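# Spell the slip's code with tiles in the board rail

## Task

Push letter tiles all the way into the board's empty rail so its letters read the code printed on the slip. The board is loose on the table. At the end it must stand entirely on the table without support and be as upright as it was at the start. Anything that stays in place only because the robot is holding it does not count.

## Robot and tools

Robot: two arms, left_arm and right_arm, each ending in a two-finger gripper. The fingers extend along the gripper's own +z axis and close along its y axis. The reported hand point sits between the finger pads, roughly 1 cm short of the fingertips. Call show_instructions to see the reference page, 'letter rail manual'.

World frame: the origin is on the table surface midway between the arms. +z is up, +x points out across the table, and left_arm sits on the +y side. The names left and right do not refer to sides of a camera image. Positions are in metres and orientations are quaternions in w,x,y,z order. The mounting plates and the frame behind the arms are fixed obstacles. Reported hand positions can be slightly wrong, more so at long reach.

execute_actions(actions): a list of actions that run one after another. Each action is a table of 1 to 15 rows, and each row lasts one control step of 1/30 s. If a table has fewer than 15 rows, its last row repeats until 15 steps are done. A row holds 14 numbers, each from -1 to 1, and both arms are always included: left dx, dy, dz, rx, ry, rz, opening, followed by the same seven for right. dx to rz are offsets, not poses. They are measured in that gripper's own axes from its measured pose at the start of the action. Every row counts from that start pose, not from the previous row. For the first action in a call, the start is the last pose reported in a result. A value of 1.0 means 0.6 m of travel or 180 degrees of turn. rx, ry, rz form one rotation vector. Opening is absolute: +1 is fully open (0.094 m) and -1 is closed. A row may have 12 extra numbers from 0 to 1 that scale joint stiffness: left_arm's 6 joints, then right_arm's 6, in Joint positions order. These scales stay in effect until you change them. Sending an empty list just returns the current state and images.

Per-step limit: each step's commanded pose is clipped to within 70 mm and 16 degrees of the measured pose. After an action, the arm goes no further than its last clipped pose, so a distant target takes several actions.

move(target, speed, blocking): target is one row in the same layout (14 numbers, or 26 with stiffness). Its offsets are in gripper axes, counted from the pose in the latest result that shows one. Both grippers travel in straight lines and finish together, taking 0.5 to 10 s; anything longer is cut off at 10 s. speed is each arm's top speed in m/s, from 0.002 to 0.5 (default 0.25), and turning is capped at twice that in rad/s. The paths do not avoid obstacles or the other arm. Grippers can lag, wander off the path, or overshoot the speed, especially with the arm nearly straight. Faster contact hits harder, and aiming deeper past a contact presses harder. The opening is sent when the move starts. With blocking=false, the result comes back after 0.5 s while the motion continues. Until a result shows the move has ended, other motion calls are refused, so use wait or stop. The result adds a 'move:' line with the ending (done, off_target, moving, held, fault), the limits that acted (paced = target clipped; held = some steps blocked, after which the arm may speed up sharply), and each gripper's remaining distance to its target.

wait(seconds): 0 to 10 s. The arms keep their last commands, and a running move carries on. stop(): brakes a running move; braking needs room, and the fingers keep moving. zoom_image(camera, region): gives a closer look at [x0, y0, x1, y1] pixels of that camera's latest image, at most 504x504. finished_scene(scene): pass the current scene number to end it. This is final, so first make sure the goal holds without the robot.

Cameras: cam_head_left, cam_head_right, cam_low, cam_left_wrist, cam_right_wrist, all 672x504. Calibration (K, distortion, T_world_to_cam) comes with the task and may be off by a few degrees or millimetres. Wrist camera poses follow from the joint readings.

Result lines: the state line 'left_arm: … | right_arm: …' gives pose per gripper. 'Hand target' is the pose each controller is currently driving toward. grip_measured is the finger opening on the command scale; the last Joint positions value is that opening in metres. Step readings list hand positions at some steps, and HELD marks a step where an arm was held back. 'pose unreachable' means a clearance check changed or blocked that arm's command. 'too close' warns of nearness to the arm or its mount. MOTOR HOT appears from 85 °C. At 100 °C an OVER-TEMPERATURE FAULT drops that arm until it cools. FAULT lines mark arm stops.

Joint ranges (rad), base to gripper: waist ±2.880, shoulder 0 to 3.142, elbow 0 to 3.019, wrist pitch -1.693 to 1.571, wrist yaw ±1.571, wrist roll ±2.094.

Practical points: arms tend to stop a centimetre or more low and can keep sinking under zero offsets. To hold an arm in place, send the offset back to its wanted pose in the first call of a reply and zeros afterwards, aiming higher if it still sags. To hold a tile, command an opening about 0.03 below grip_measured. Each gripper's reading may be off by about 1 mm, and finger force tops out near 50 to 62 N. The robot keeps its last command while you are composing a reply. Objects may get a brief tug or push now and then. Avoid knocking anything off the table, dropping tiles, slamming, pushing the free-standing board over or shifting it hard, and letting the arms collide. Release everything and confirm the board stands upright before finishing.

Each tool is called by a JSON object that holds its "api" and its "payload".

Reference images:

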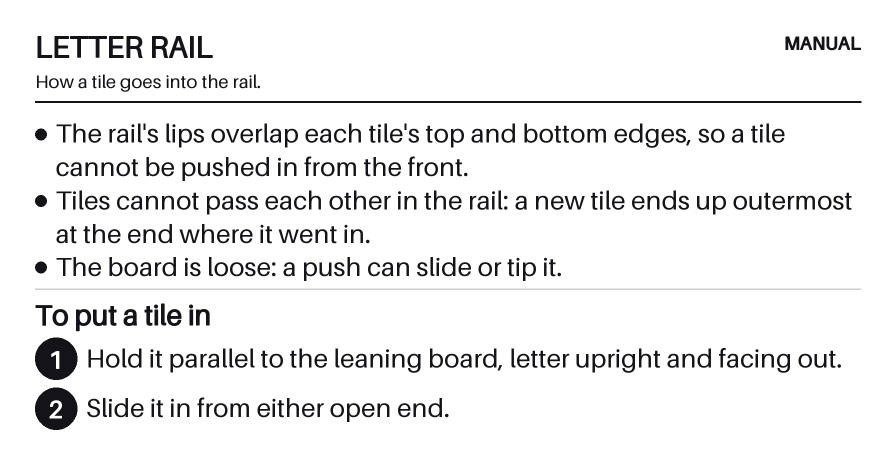

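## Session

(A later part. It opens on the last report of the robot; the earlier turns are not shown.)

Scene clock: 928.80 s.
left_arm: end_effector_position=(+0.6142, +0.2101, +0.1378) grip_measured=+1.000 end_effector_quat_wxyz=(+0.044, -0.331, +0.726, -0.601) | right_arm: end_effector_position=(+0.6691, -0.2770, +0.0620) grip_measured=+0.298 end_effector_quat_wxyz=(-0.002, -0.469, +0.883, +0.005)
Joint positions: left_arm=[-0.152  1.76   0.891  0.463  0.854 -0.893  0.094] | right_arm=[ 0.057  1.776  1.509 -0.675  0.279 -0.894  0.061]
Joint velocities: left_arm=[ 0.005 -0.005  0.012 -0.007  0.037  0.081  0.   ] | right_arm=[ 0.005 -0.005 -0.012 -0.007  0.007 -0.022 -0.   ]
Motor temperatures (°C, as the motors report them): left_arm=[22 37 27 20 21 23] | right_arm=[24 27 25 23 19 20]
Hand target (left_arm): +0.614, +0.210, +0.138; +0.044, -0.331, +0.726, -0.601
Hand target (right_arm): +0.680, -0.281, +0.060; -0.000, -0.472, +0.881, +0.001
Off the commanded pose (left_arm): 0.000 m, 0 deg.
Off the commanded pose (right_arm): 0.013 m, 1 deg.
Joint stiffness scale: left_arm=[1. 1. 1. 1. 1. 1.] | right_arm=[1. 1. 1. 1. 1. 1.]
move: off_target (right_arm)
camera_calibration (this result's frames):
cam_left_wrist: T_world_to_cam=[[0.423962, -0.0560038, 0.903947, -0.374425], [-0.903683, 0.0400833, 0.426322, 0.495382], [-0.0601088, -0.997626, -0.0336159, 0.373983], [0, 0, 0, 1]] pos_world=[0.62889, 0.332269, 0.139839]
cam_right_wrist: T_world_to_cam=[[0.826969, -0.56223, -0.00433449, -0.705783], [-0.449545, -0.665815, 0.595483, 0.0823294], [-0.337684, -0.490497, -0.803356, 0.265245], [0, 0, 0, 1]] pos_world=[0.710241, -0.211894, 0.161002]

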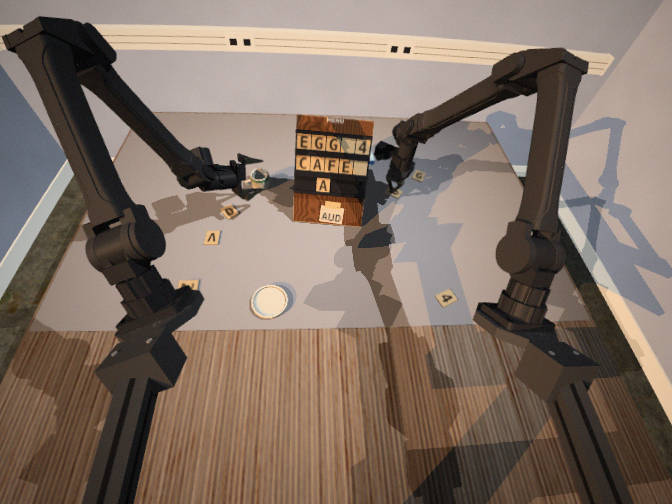

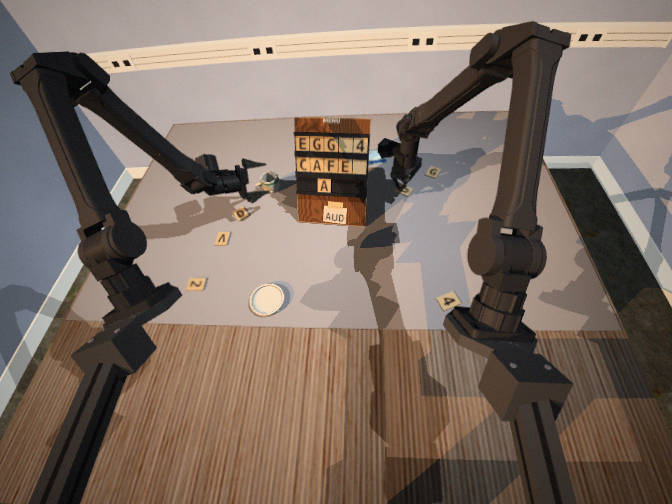

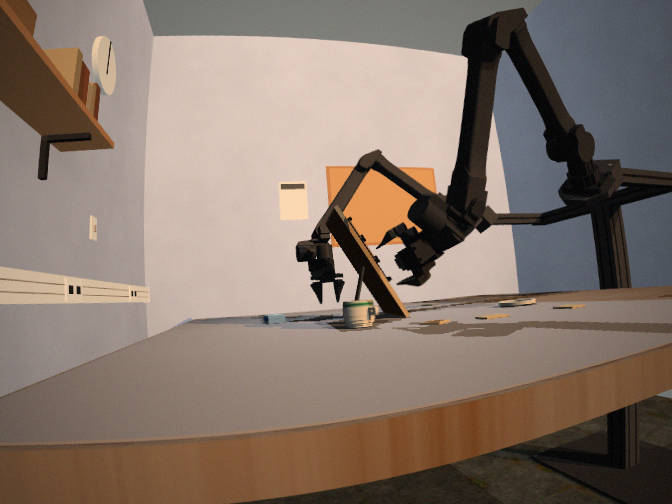

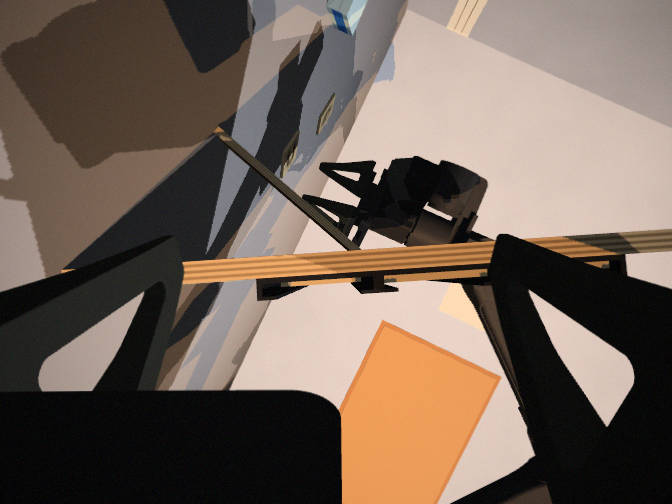

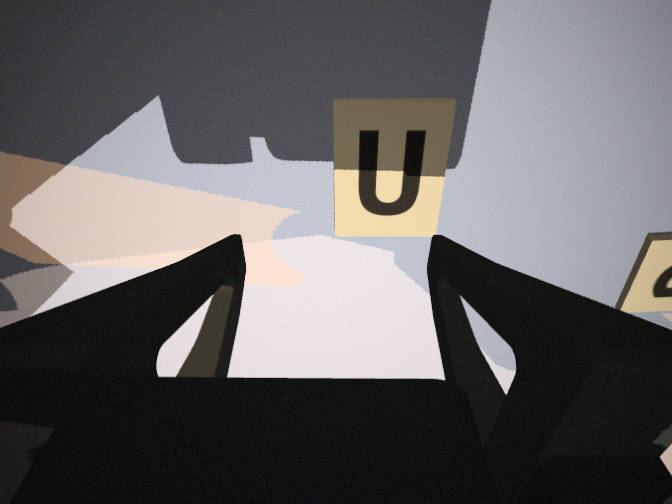

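{"api": "move", "payload": {"target": [0,0,0,0,0,0,1,-0.0147,-0.0537,0.055,0,0,0,0.3], "speed": 0.1}}

Scene clock: 944.43 s.
left_arm: end_effector_position=(+0.6142, +0.2101, +0.1378) grip_measured=+1.000 end_effector_quat_wxyz=(+0.044, -0.331, +0.726, -0.601) | right_arm: end_effector_position=(+0.6874, -0.2852, +0.0295) grip_measured=+0.298 end_effector_quat_wxyz=(-0.008, -0.466, +0.884, +0.008)
Joint positions: left_arm=[-0.152  1.76   0.891  0.463  0.854 -0.893  0.094] | right_arm=[ 0.026  1.868  1.611 -0.69   0.26  -0.91   0.061]
Joint velocities: left_arm=[ 0.005 -0.005  0.002  0.002 -0.022 -0.007  0.   ] | right_arm=[-0.005 -0.005 -0.017 -0.002 -0.051 -0.051  0.001]
Motor temperatures (°C, as the motors report them): left_arm=[22 37 27 20 21 23] | right_arm=[24 28 27 22 19 20]
Hand target (left_arm): +0.614, +0.210, +0.138; +0.044, -0.331, +0.726, -0.601
Hand target (right_arm): +0.700, -0.288, +0.029; -0.002, -0.469, +0.883, +0.005
Off the commanded pose (left_arm): 0.000 m, 0 deg.
Off the commanded pose (right_arm): 0.013 m, 1 deg.
Joint stiffness scale: left_arm=[1. 1. 1. 1. 1. 1.] | right_arm=[1. 1. 1. 1. 1. 1.]
move: off_target (right_arm)
camera_calibration (this result's frames):
cam_left_wrist: T_world_to_cam=[[0.423962, -0.0560038, 0.903947, -0.374425], [-0.903683, 0.0400833, 0.426322, 0.495382], [-0.0601088, -0.997626, -0.0336159, 0.373983], [0, 0, 0, 1]] pos_world=[0.62889, 0.332269, 0.139839]
cam_right_wrist: T_world_to_cam=[[0.823303, -0.56743, -0.0139893, -0.724349], [-0.446671, -0.662904, 0.600869, 0.103158], [-0.350225, -0.488448, -0.799225, 0.250335], [0, 0, 0, 1]] pos_world=[0.73011, -0.220358, 0.127957]

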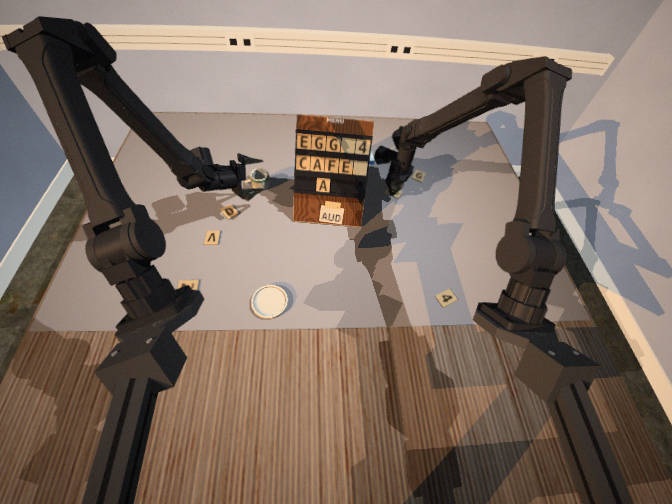

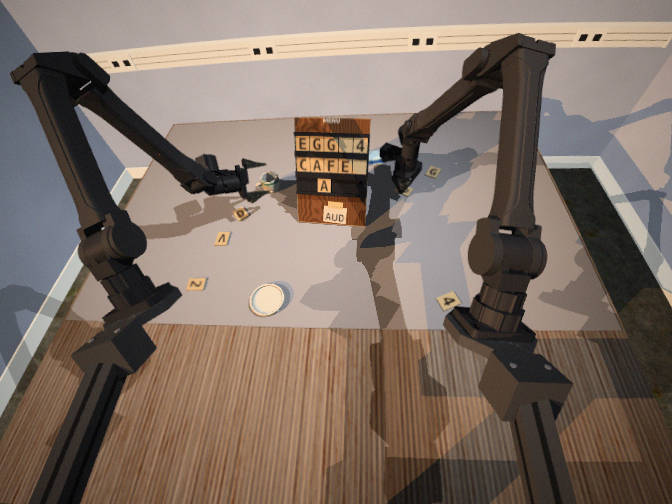

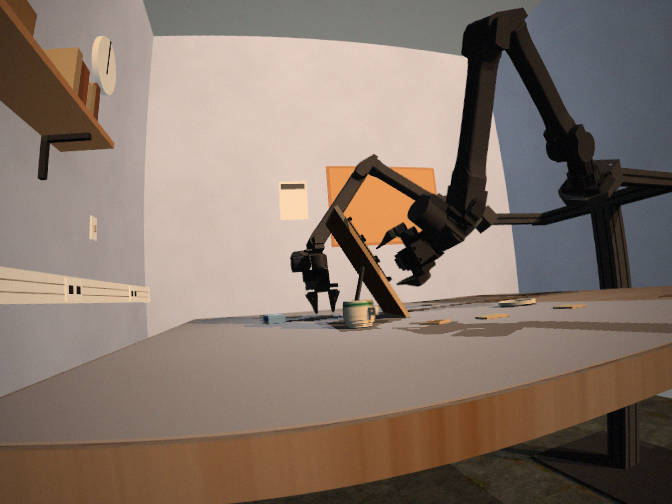

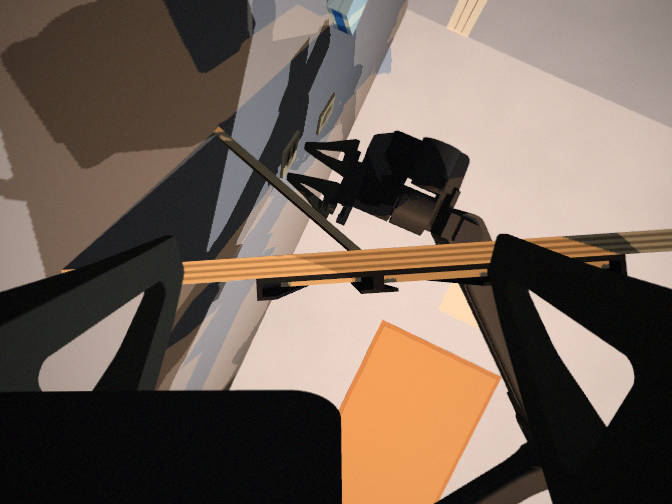

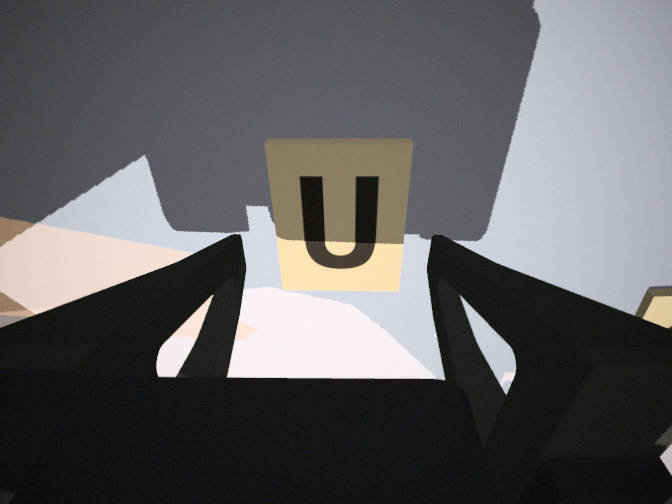

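{"api": "move", "payload": {"target": [0,0,0,0,0,0,1,-0.0132,-0.0202,0.0325,0.0097,-0.0035,-0.002,0.3], "speed": 0.04}}

Scene clock: 961.97 s.
left_arm: end_effector_position=(+0.6142, +0.2101, +0.1378) grip_measured=+1.000 end_effector_quat_wxyz=(+0.044, -0.331, +0.726, -0.601) | right_arm: end_effector_position=(+0.6886, -0.2823, +0.0167) grip_measured=+0.298 end_effector_quat_wxyz=(-0.004, -0.468, +0.884, +0.003)
Joint positions: left_arm=[-0.152  1.76   0.891  0.463  0.854 -0.893  0.094] | right_arm=[ 0.027  1.893  1.618 -0.66   0.266 -0.916  0.061]
Joint velocities: left_arm=[-0.005  0.005 -0.002 -0.007 -0.051 -0.066  0.   ] | right_arm=[ 0.005 -0.015 -0.007  0.002 -0.022  0.037 -0.   ]
Motor temperatures (°C, as the motors report them): left_arm=[22 38 27 20 21 23] | right_arm=[24 29 28 22 19 20]
Hand target (left_arm): +0.614, +0.210, +0.138; +0.044, -0.331, +0.726, -0.601
Hand target (right_arm): +0.701, -0.286, +0.010; +0.004, -0.469, +0.883, -0.003
Off the commanded pose (left_arm): 0.000 m, 0 deg.
Off the commanded pose (right_arm): 0.015 m, 1 deg.
Joint stiffness scale: left_arm=[1. 1. 1. 1. 1. 1.] | right_arm=[1. 1. 1. 1. 1. 1.]
move: off_target (right_arm)
camera_calibration (this result's frames):
cam_left_wrist: T_world_to_cam=[[0.423962, -0.0560038, 0.903947, -0.374425], [-0.903683, 0.0400833, 0.426322, 0.495382], [-0.0601088, -0.997626, -0.0336159, 0.373983], [0, 0, 0, 1]] pos_world=[0.62889, 0.332269, 0.139839]
cam_right_wrist: T_world_to_cam=[[0.825504, -0.564395, -0.00155607, -0.724764], [-0.451294, -0.661729, 0.598706, 0.116857], [-0.338936, -0.493531, -0.800968, 0.232771], [0, 0, 0, 1]] pos_world=[0.729927, -0.216845, 0.115352]

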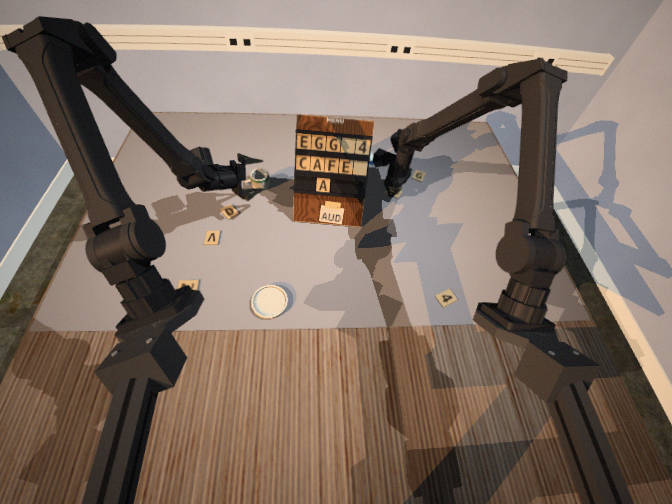

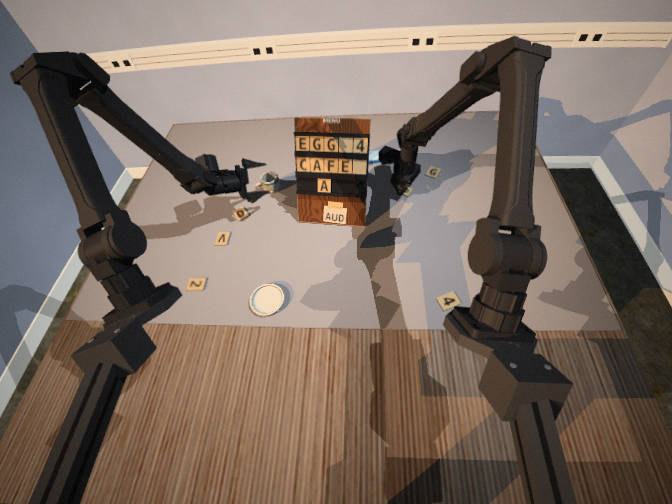

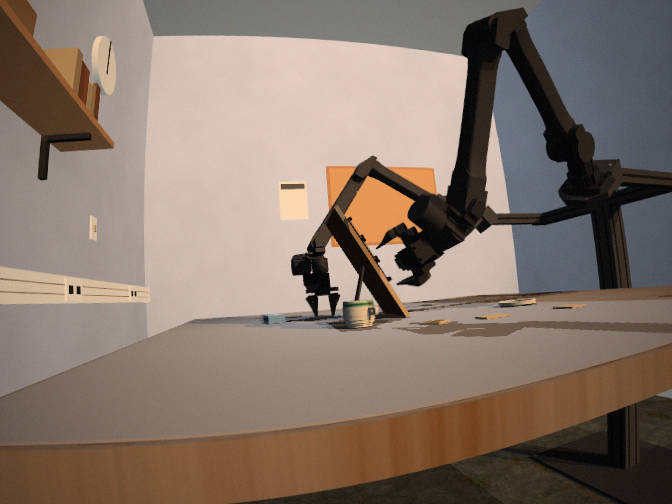

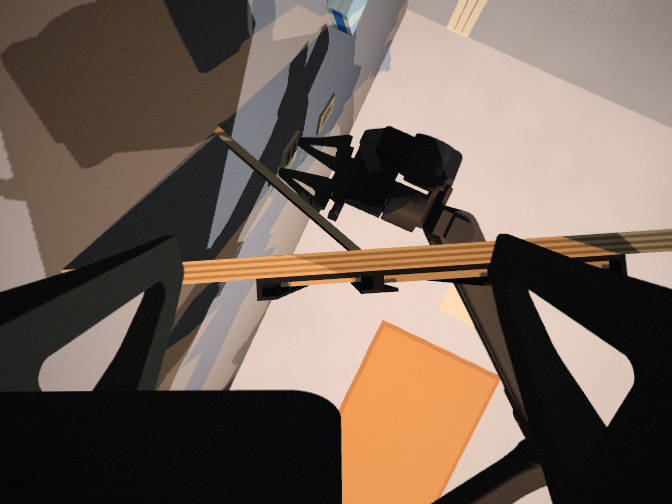

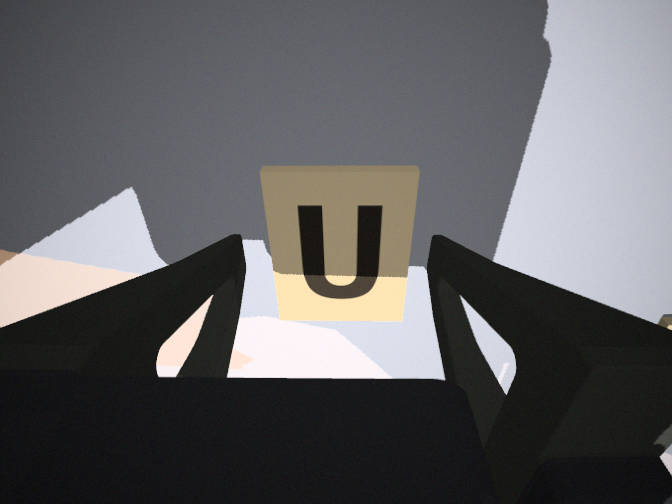

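{"api": "zoom_image", "payload": {"camera": "cam_left_wrist", "region": [250, 100, 370, 220]}}

{"api": "execute_actions", "payload": {"actions": [[[0,0,0,0,0,0,1,-0.0065,-0.0207,0.013,0.006,-0.002,0,0.3],[0,0,0,0,0,0,1,-0.0075,-0.0207,0.0145,0.006,-0.002,0,0.3],[0,0,0,0,0,0,1,-0.0085,-0.0207,0.016,0.006,-0.002,0,0.3],[0,0,0,0,0,0,1,-0.0095,-0.0207,0.017,0.006,-0.002,0,0.3]]]}}

Region (250, 100, 370, 220) of cam_left_wrist's 672x504 image, scaled by 4.200, with more detail than that image has.

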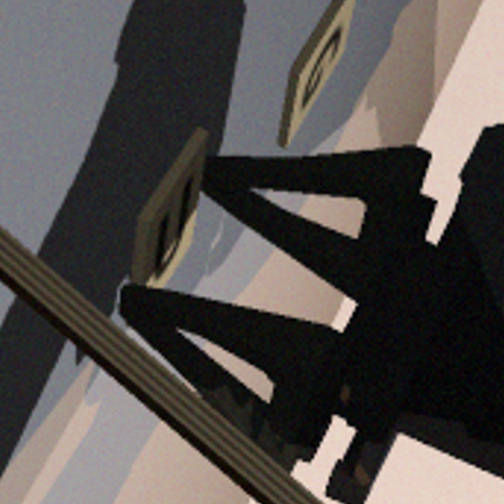

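Scene clock: 969.00 s.
left_arm: end_effector_position=(+0.6142, +0.2101, +0.1378) grip_measured=+1.000 end_effector_quat_wxyz=(+0.044, -0.331, +0.726, -0.601) | right_arm: end_effector_position=(+0.6887, -0.2824, +0.0166) grip_measured=+0.298 end_effector_quat_wxyz=(-0.004, -0.468, +0.884, +0.003)
Joint positions: left_arm=[-0.152  1.76   0.891  0.463  0.854 -0.893  0.094] | right_arm=[ 0.027  1.894  1.619 -0.66   0.266 -0.916  0.061]
Joint velocities: left_arm=[ 0.005 -0.015 -0.002 -0.002 -0.022 -0.007  0.   ] | right_arm=[ 0.005  0.005 -0.017 -0.017  0.007  0.022 -0.001]
Motor temperatures (°C, as the motors report them): left_arm=[22 38 26 20 21 23] | right_arm=[24 29 28 22 19 20]
Hand target (left_arm): +0.614, +0.210, +0.138; +0.044, -0.331, +0.726, -0.601
Hand target (right_arm): +0.701, -0.285, +0.007; +0.004, -0.468, +0.884, -0.004
Off the commanded pose (left_arm): 0.000 m, 0 deg.
Off the commanded pose (right_arm): 0.017 m, 1 deg.
Joint stiffness scale: left_arm=[1. 1. 1. 1. 1. 1.] | right_arm=[1. 1. 1. 1. 1. 1.]
Step readings (end_effector_position):
0: left_arm (+0.6142, +0.2101, +0.1378) | right_arm (+0.6886, -0.2823, +0.0167)
1: left_arm (+0.6142, +0.2101, +0.1378) | right_arm (+0.6886, -0.2823, +0.0167)
2: left_arm (+0.6142, +0.2101, +0.1378) | right_arm (+0.6886, -0.2823, +0.0167)
4: left_arm (+0.6142, +0.2101, +0.1378) | right_arm (+0.6885, -0.2823, +0.0165)
8: left_arm (+0.6142, +0.2101, +0.1378) | right_arm (+0.6887, -0.2824, +0.0166)
15: end_effector_position above
camera_calibration (this result's frames):
cam_left_wrist: T_world_to_cam=[[0.423962, -0.0560038, 0.903947, -0.374425], [-0.903683, 0.0400833, 0.426322, 0.495382], [-0.0601088, -0.997626, -0.0336159, 0.373983], [0, 0, 0, 1]] pos_world=[0.62889, 0.332269, 0.139839]
cam_right_wrist: T_world_to_cam=[[0.825506, -0.564392, -0.00132287, -0.724835], [-0.451305, -0.661503, 0.598948, 0.117012], [-0.338917, -0.493838, -0.800787, 0.232573], [0, 0, 0, 1]] pos_world=[0.729986, -0.216834, 0.115198]

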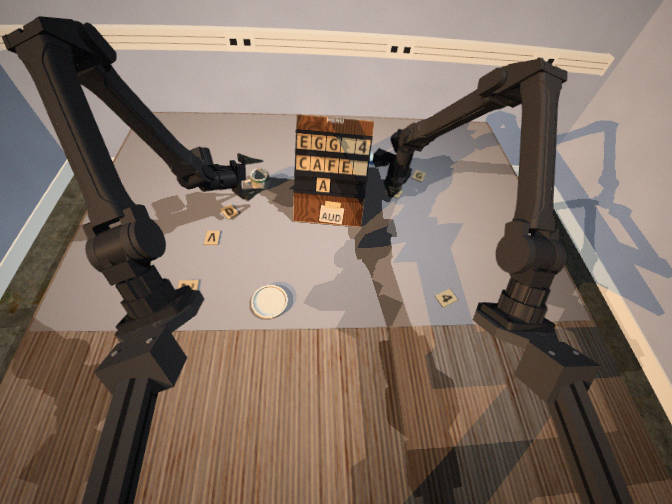

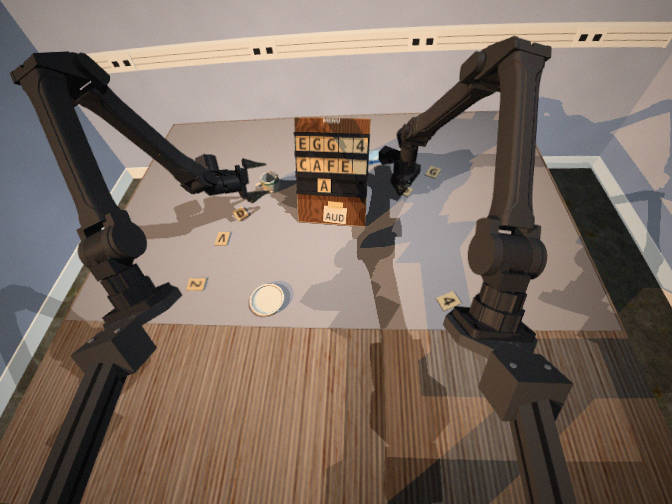

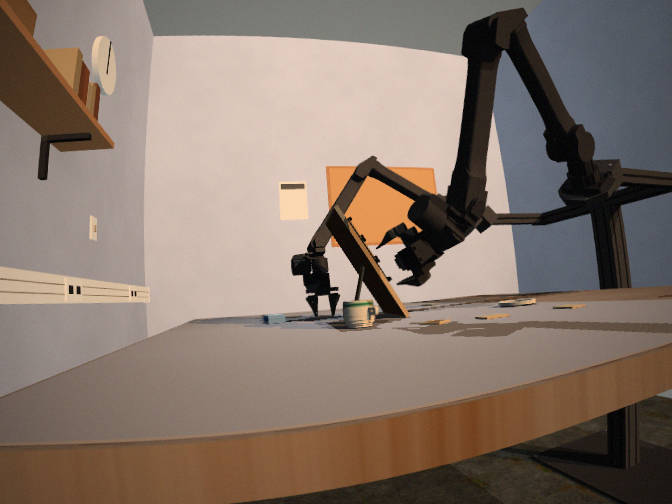

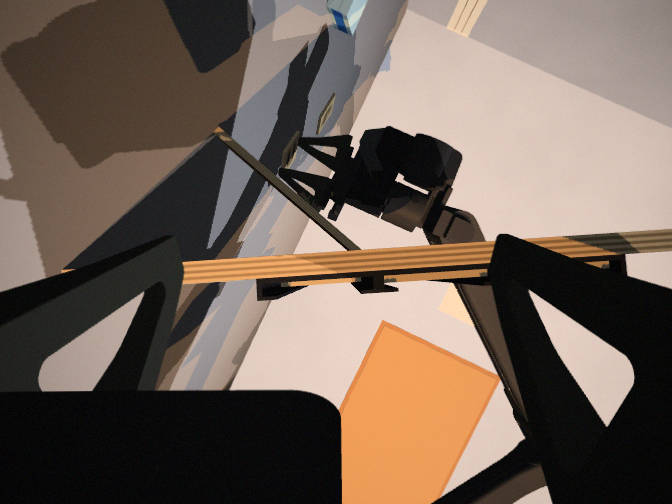

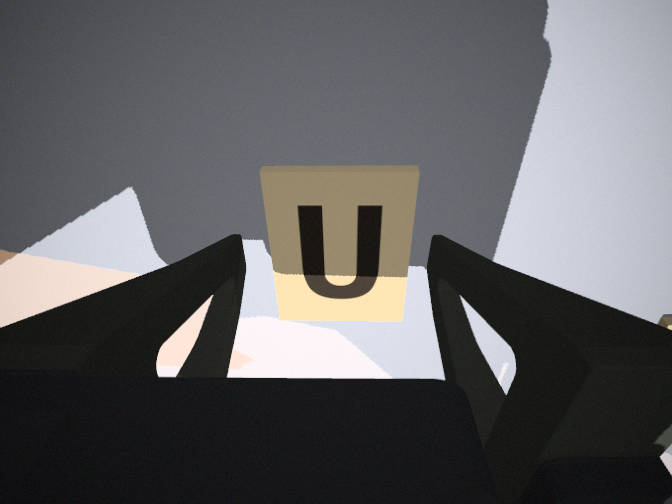

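{"api": "execute_actions", "payload": {"actions": [[[0,0,0,0,0,0,1,-0.0065,-0.018,0.009,0.004,-0.002,0,0.2],[0,0,0,0,0,0,1,-0.0065,-0.018,0.009,0.004,-0.002,0,0.15],[0,0,0,0,0,0,1,-0.0065,-0.018,0.009,0.004,-0.002,0,0.1],[0,0,0,0,0,0,1,-0.0065,-0.018,0.009,0.004,-0.002,0,0.05],[0,0,0,0,0,0,1,-0.0065,-0.018,0.009,0.004,-0.002,0,0.0],[0,0,0,0,0,0,1,-0.0065,-0.018,0.009,0.004,-0.002,0,-0.03],[0,0,0,0,0,0,1,-0.0065,-0.018,0.009,0.004,-0.002,0,-0.06],[0,0,0,0,0,0,1,-0.0065,-0.018,0.009,0.004,-0.002,0,-0.08],[0,0,0,0,0,0,1,-0.0065,-0.018,0.009,0.004,-0.002,0,-0.095],[0,0,0,0,0,0,1,-0.0065,-0.018,0.009,0.004,-0.002,0,-0.11],[0,0,0,0,0,0,1,-0.0065,-0.018,0.009,0.004,-0.002,0,-0.125]]]}}

{"api": "wait", "payload": {"seconds": 0.4}}

Scene clock: 980.53 s.
left_arm: end_effector_position=(+0.6142, +0.2101, +0.1378) grip_measured=+1.000 end_effector_quat_wxyz=(+0.044, -0.331, +0.726, -0.601) | right_arm: end_effector_position=(+0.6891, -0.2824, +0.0167) grip_measured=-0.097 end_effector_quat_wxyz=(-0.003, -0.468, +0.884, +0.003)
Joint positions: left_arm=[-0.152  1.76   0.891  0.463  0.854 -0.893  0.094] | right_arm=[ 0.027  1.894  1.619 -0.66   0.267 -0.916  0.042]
Joint velocities: left_arm=[-0.015 -0.005  0.007 -0.012 -0.007  0.066  0.   ] | right_arm=[-0.005 -0.015 -0.002 -0.007  0.051 -0.081 -0.001]
Motor temperatures (°C, as the motors report them): left_arm=[22 38 26 20 21 23] | right_arm=[24 29 29 22 19 20]
Hand target (left_arm): +0.614, +0.210, +0.138; +0.044, -0.331, +0.726, -0.601
Hand target (right_arm): +0.699, -0.285, +0.011; +0.002, -0.468, +0.884, -0.001
Off the commanded pose (left_arm): 0.000 m, 0 deg.
Off the commanded pose (right_arm): 0.012 m, 1 deg.
Joint stiffness scale: left_arm=[1. 1. 1. 1. 1. 1.] | right_arm=[1. 1. 1. 1. 1. 1.]
Step readings (end_effector_position):
0: left_arm (+0.6142, +0.2101, +0.1378) | right_arm (+0.6887, -0.2824, +0.0166)
1: left_arm (+0.6142, +0.2101, +0.1378) | right_arm (+0.6887, -0.2824, +0.0166)
2: left_arm (+0.6142, +0.2101, +0.1378) | right_arm (+0.6891, -0.2824, +0.0167)
4: left_arm (+0.6142, +0.2101, +0.1378) | right_arm (+0.6891, -0.2824, +0.0167)
8: left_arm (+0.6142, +0.2101, +0.1378) | right_arm (+0.6891, -0.2824, +0.0167)
15: end_effector_position above
camera_calibration (this result's frames):
cam_left_wrist: T_world_to_cam=[[0.423962, -0.0560038, 0.903947, -0.374425], [-0.903683, 0.0400833, 0.426322, 0.495382], [-0.0601088, -0.997626, -0.0336159, 0.373983], [0, 0, 0, 1]] pos_world=[0.62889, 0.332269, 0.139839]
cam_right_wrist: T_world_to_cam=[[0.825394, -0.564557, -0.000506453, -0.725215], [-0.45189, -0.661209, 0.598831, 0.11753], [-0.338409, -0.494042, -0.800875, 0.232401], [0, 0, 0, 1]] pos_world=[0.730345, -0.216897, 0.115376]

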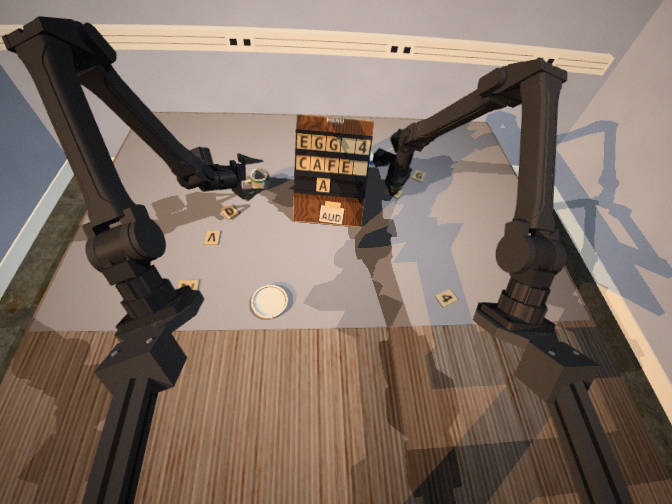

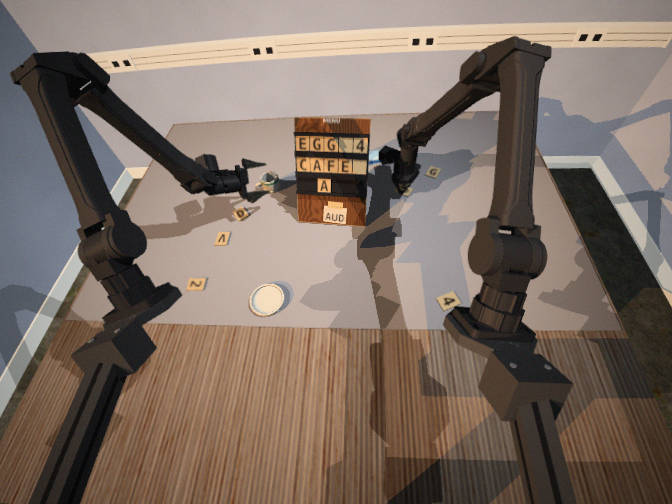

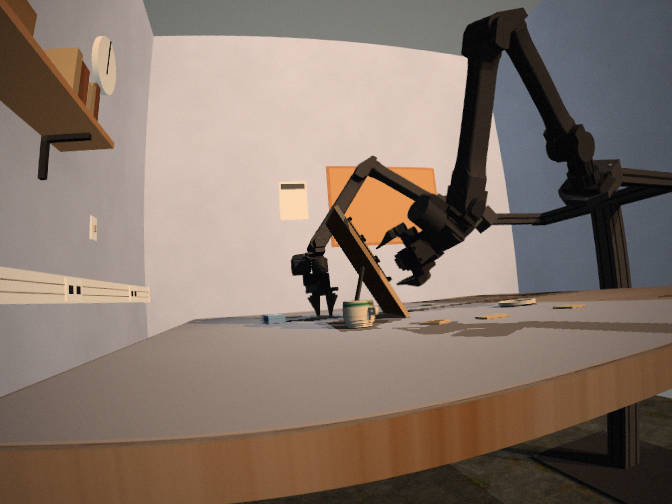

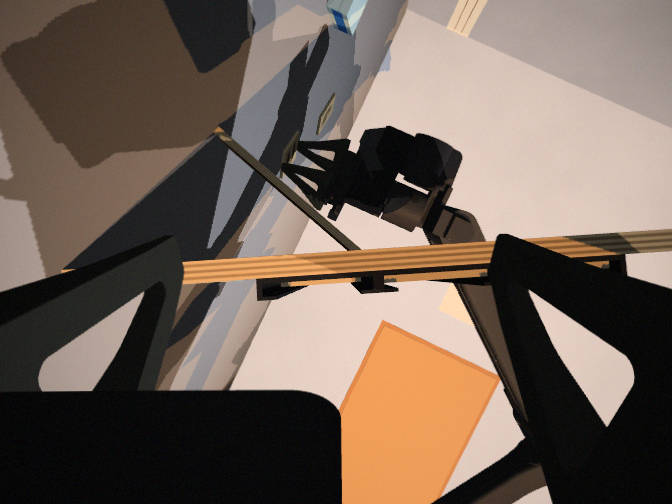

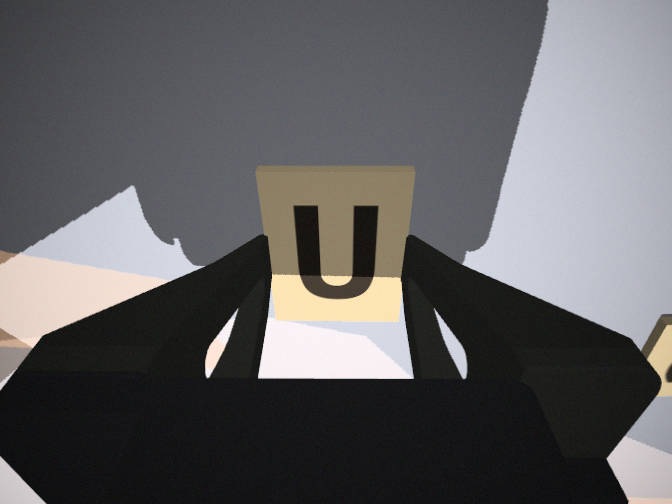

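Scene clock: 980.93 s.
left_arm: end_effector_position=(+0.6142, +0.2101, +0.1378) grip_measured=+1.000 end_effector_quat_wxyz=(+0.044, -0.331, +0.726, -0.601) | right_arm: end_effector_position=(+0.6891, -0.2824, +0.0167) grip_measured=-0.097 end_effector_quat_wxyz=(-0.003, -0.468, +0.884, +0.003)
Joint positions: left_arm=[-0.152  1.76   0.891  0.463  0.854 -0.893  0.094] | right_arm=[ 0.027  1.894  1.619 -0.66   0.267 -0.916  0.042]
Joint velocities: left_arm=[ 0.015 -0.005  0.007 -0.002 -0.022 -0.022  0.   ] | right_arm=[-0.005 -0.005 -0.007 -0.017 -0.022  0.066  0.   ]
Motor temperatures (°C, as the motors report them): left_arm=[22 38 26 20 21 23] | right_arm=[24 29 29 22 19 20]
Hand target (left_arm): +0.614, +0.210, +0.138; +0.044, -0.331, +0.726, -0.601
Hand target (right_arm): +0.699, -0.285, +0.011; +0.002, -0.468, +0.884, -0.001
Off the commanded pose (left_arm): 0.000 m, 0 deg.
Off the commanded pose (right_arm): 0.012 m, 1 deg.
Joint stiffness scale: left_arm=[1. 1. 1. 1. 1. 1.] | right_arm=[1. 1. 1. 1. 1. 1.]
wait: 0.40 s; at rest by 0.17 s
camera_calibration (this result's frames):
cam_left_wrist: T_world_to_cam=[[0.423962, -0.0560038, 0.903947, -0.374425], [-0.903683, 0.0400833, 0.426322, 0.495382], [-0.0601088, -0.997626, -0.0336159, 0.373983], [0, 0, 0, 1]] pos_world=[0.62889, 0.332269, 0.139839]
cam_right_wrist: T_world_to_cam=[[0.825394, -0.564557, -0.000506453, -0.725215], [-0.45189, -0.661209, 0.598831, 0.11753], [-0.338409, -0.494042, -0.800875, 0.232401], [0, 0, 0, 1]] pos_world=[0.730345, -0.216897, 0.115376]

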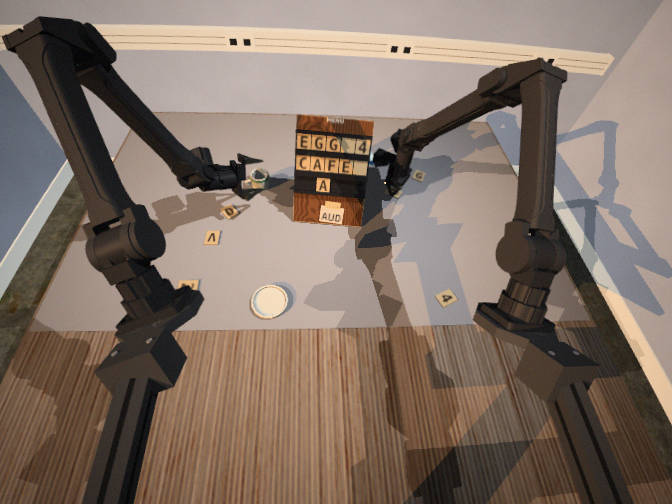

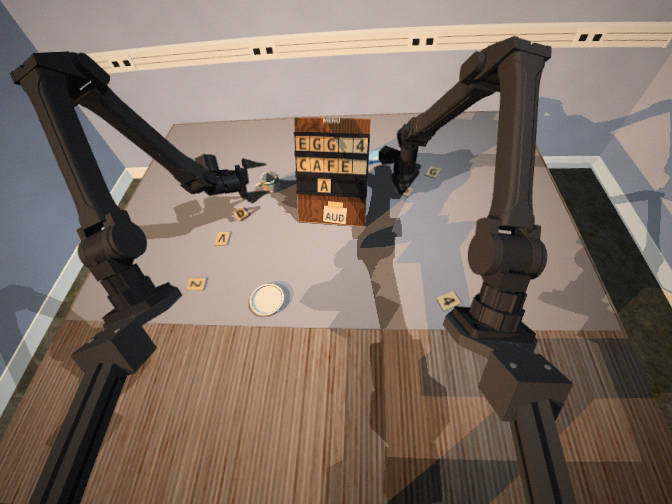

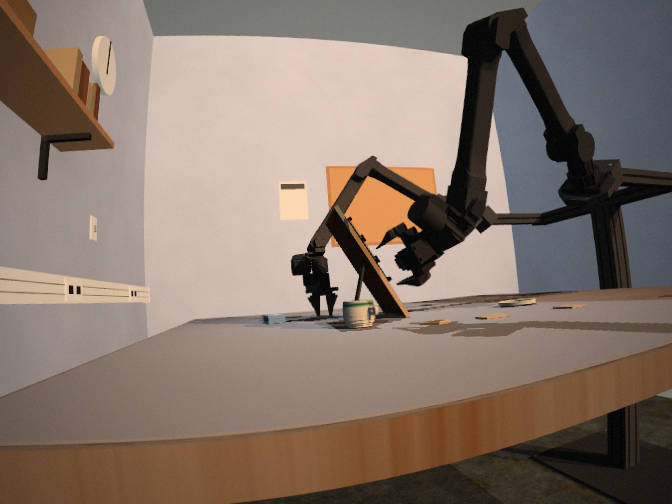

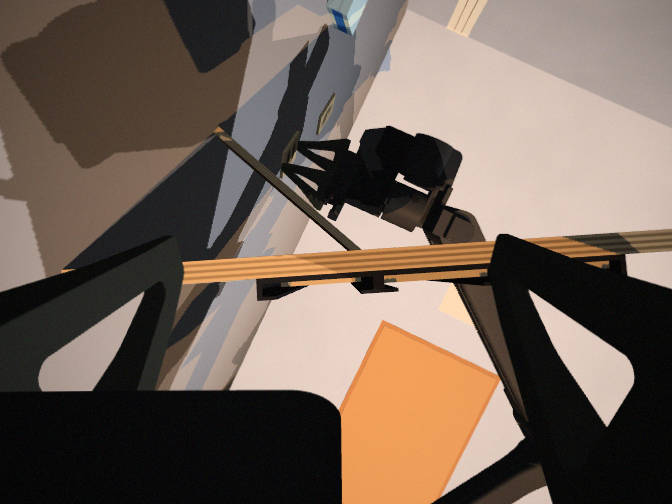

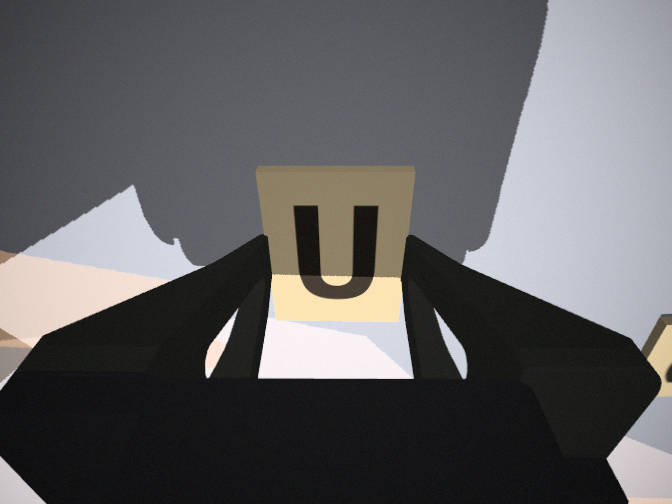

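{"api": "move", "payload": {"target": [0,0,0,0,0,0,1,0,0,-0.08,0,0,0,-0.128], "speed": 0.1}}

{"api": "zoom_image", "payload": {"camera": "cam_right_wrist", "region": [230, 150, 440, 340]}}

Scene clock: 985.93 s.
left_arm: end_effector_position=(+0.6142, +0.2101, +0.1378) grip_measured=+1.000 end_effector_quat_wxyz=(+0.044, -0.331, +0.726, -0.601) | right_arm: end_effector_position=(+0.6914, -0.2868, +0.0595) grip_measured=-0.097 end_effector_quat_wxyz=(-0.003, -0.471, +0.882, +0.001)
Joint positions: left_arm=[-0.152  1.76   0.891  0.463  0.854 -0.893  0.094] | right_arm=[ 0.039  1.809  1.59  -0.715  0.277 -0.912  0.042]
Joint velocities: left_arm=[-0.005 -0.005  0.002 -0.012  0.007  0.066  0.   ] | right_arm=[-0.015 -0.005 -0.012  0.012 -0.022 -0.022  0.001]
Motor temperatures (°C, as the motors report them): left_arm=[22 38 26 20 21 23] | right_arm=[24 29 29 22 19 20]
Hand target (left_arm): +0.614, +0.210, +0.138; +0.044, -0.331, +0.726, -0.601
Hand target (right_arm): +0.690, -0.283, +0.065; -0.003, -0.468, +0.884, +0.003
Off the commanded pose (left_arm): 0.000 m, 0 deg.
Off the commanded pose (right_arm): 0.007 m, 0 deg.
Joint stiffness scale: left_arm=[1. 1. 1. 1. 1. 1.] | right_arm=[1. 1. 1. 1. 1. 1.]
move: done
camera_calibration (this result's frames):
cam_left_wrist: T_world_to_cam=[[0.423962, -0.0560038, 0.903947, -0.374425], [-0.903683, 0.0400833, 0.426322, 0.495382], [-0.0601088, -0.997626, -0.0336159, 0.373983], [0, 0, 0, 1]] pos_world=[0.62889, 0.332269, 0.139839]
cam_right_wrist: T_world_to_cam=[[0.828583, -0.559858, 0.0030564, -0.730594], [-0.449645, -0.662196, 0.59943, 0.0881934], [-0.333572, -0.498052, -0.800422, 0.260714], [0, 0, 0, 1]] pos_world=[0.73198, -0.220779, 0.158048]

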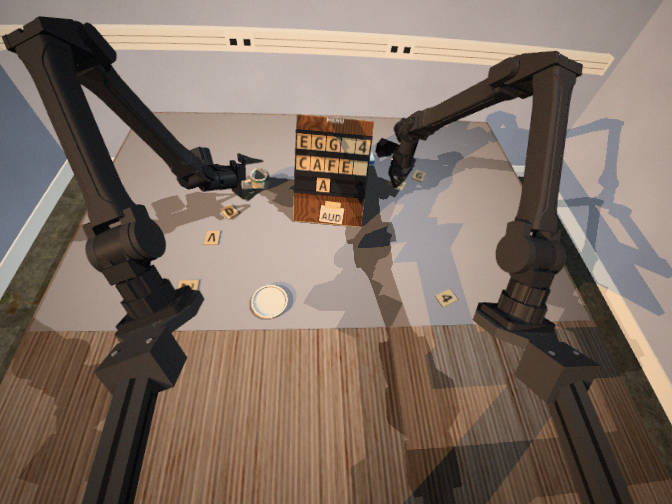

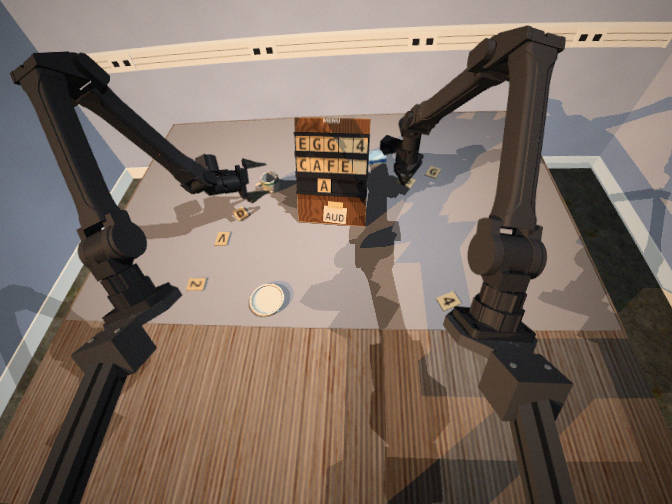

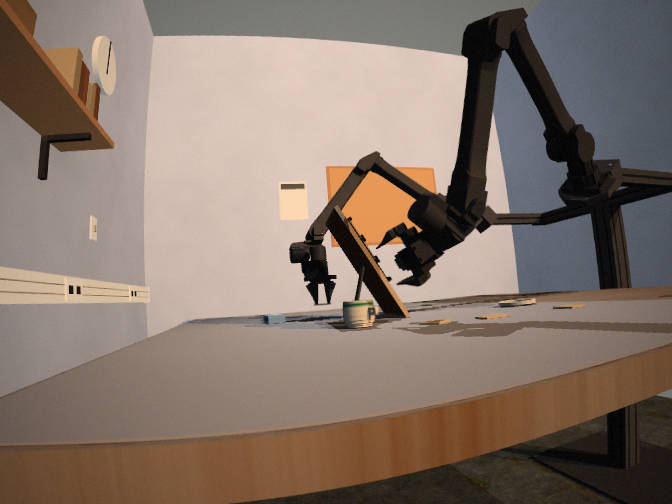

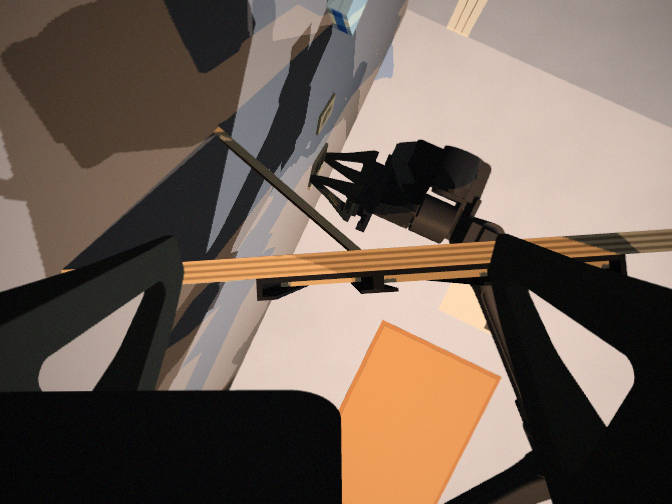

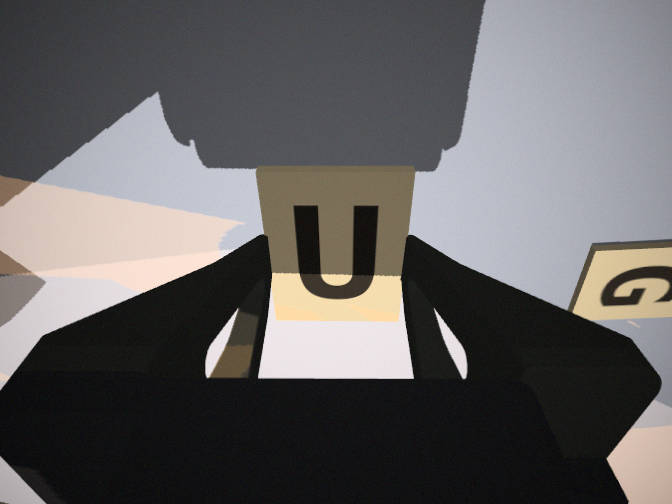

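Region (230, 150, 440, 340) of cam_right_wrist's 672x504 image, scaled by 2.400, with more detail than that image has; it fills the top 456 rows of this view, and the rest is white.

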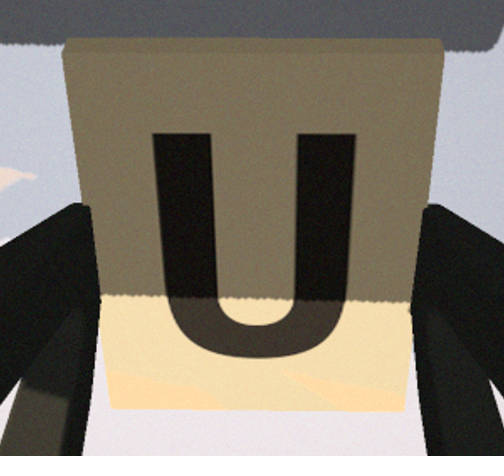

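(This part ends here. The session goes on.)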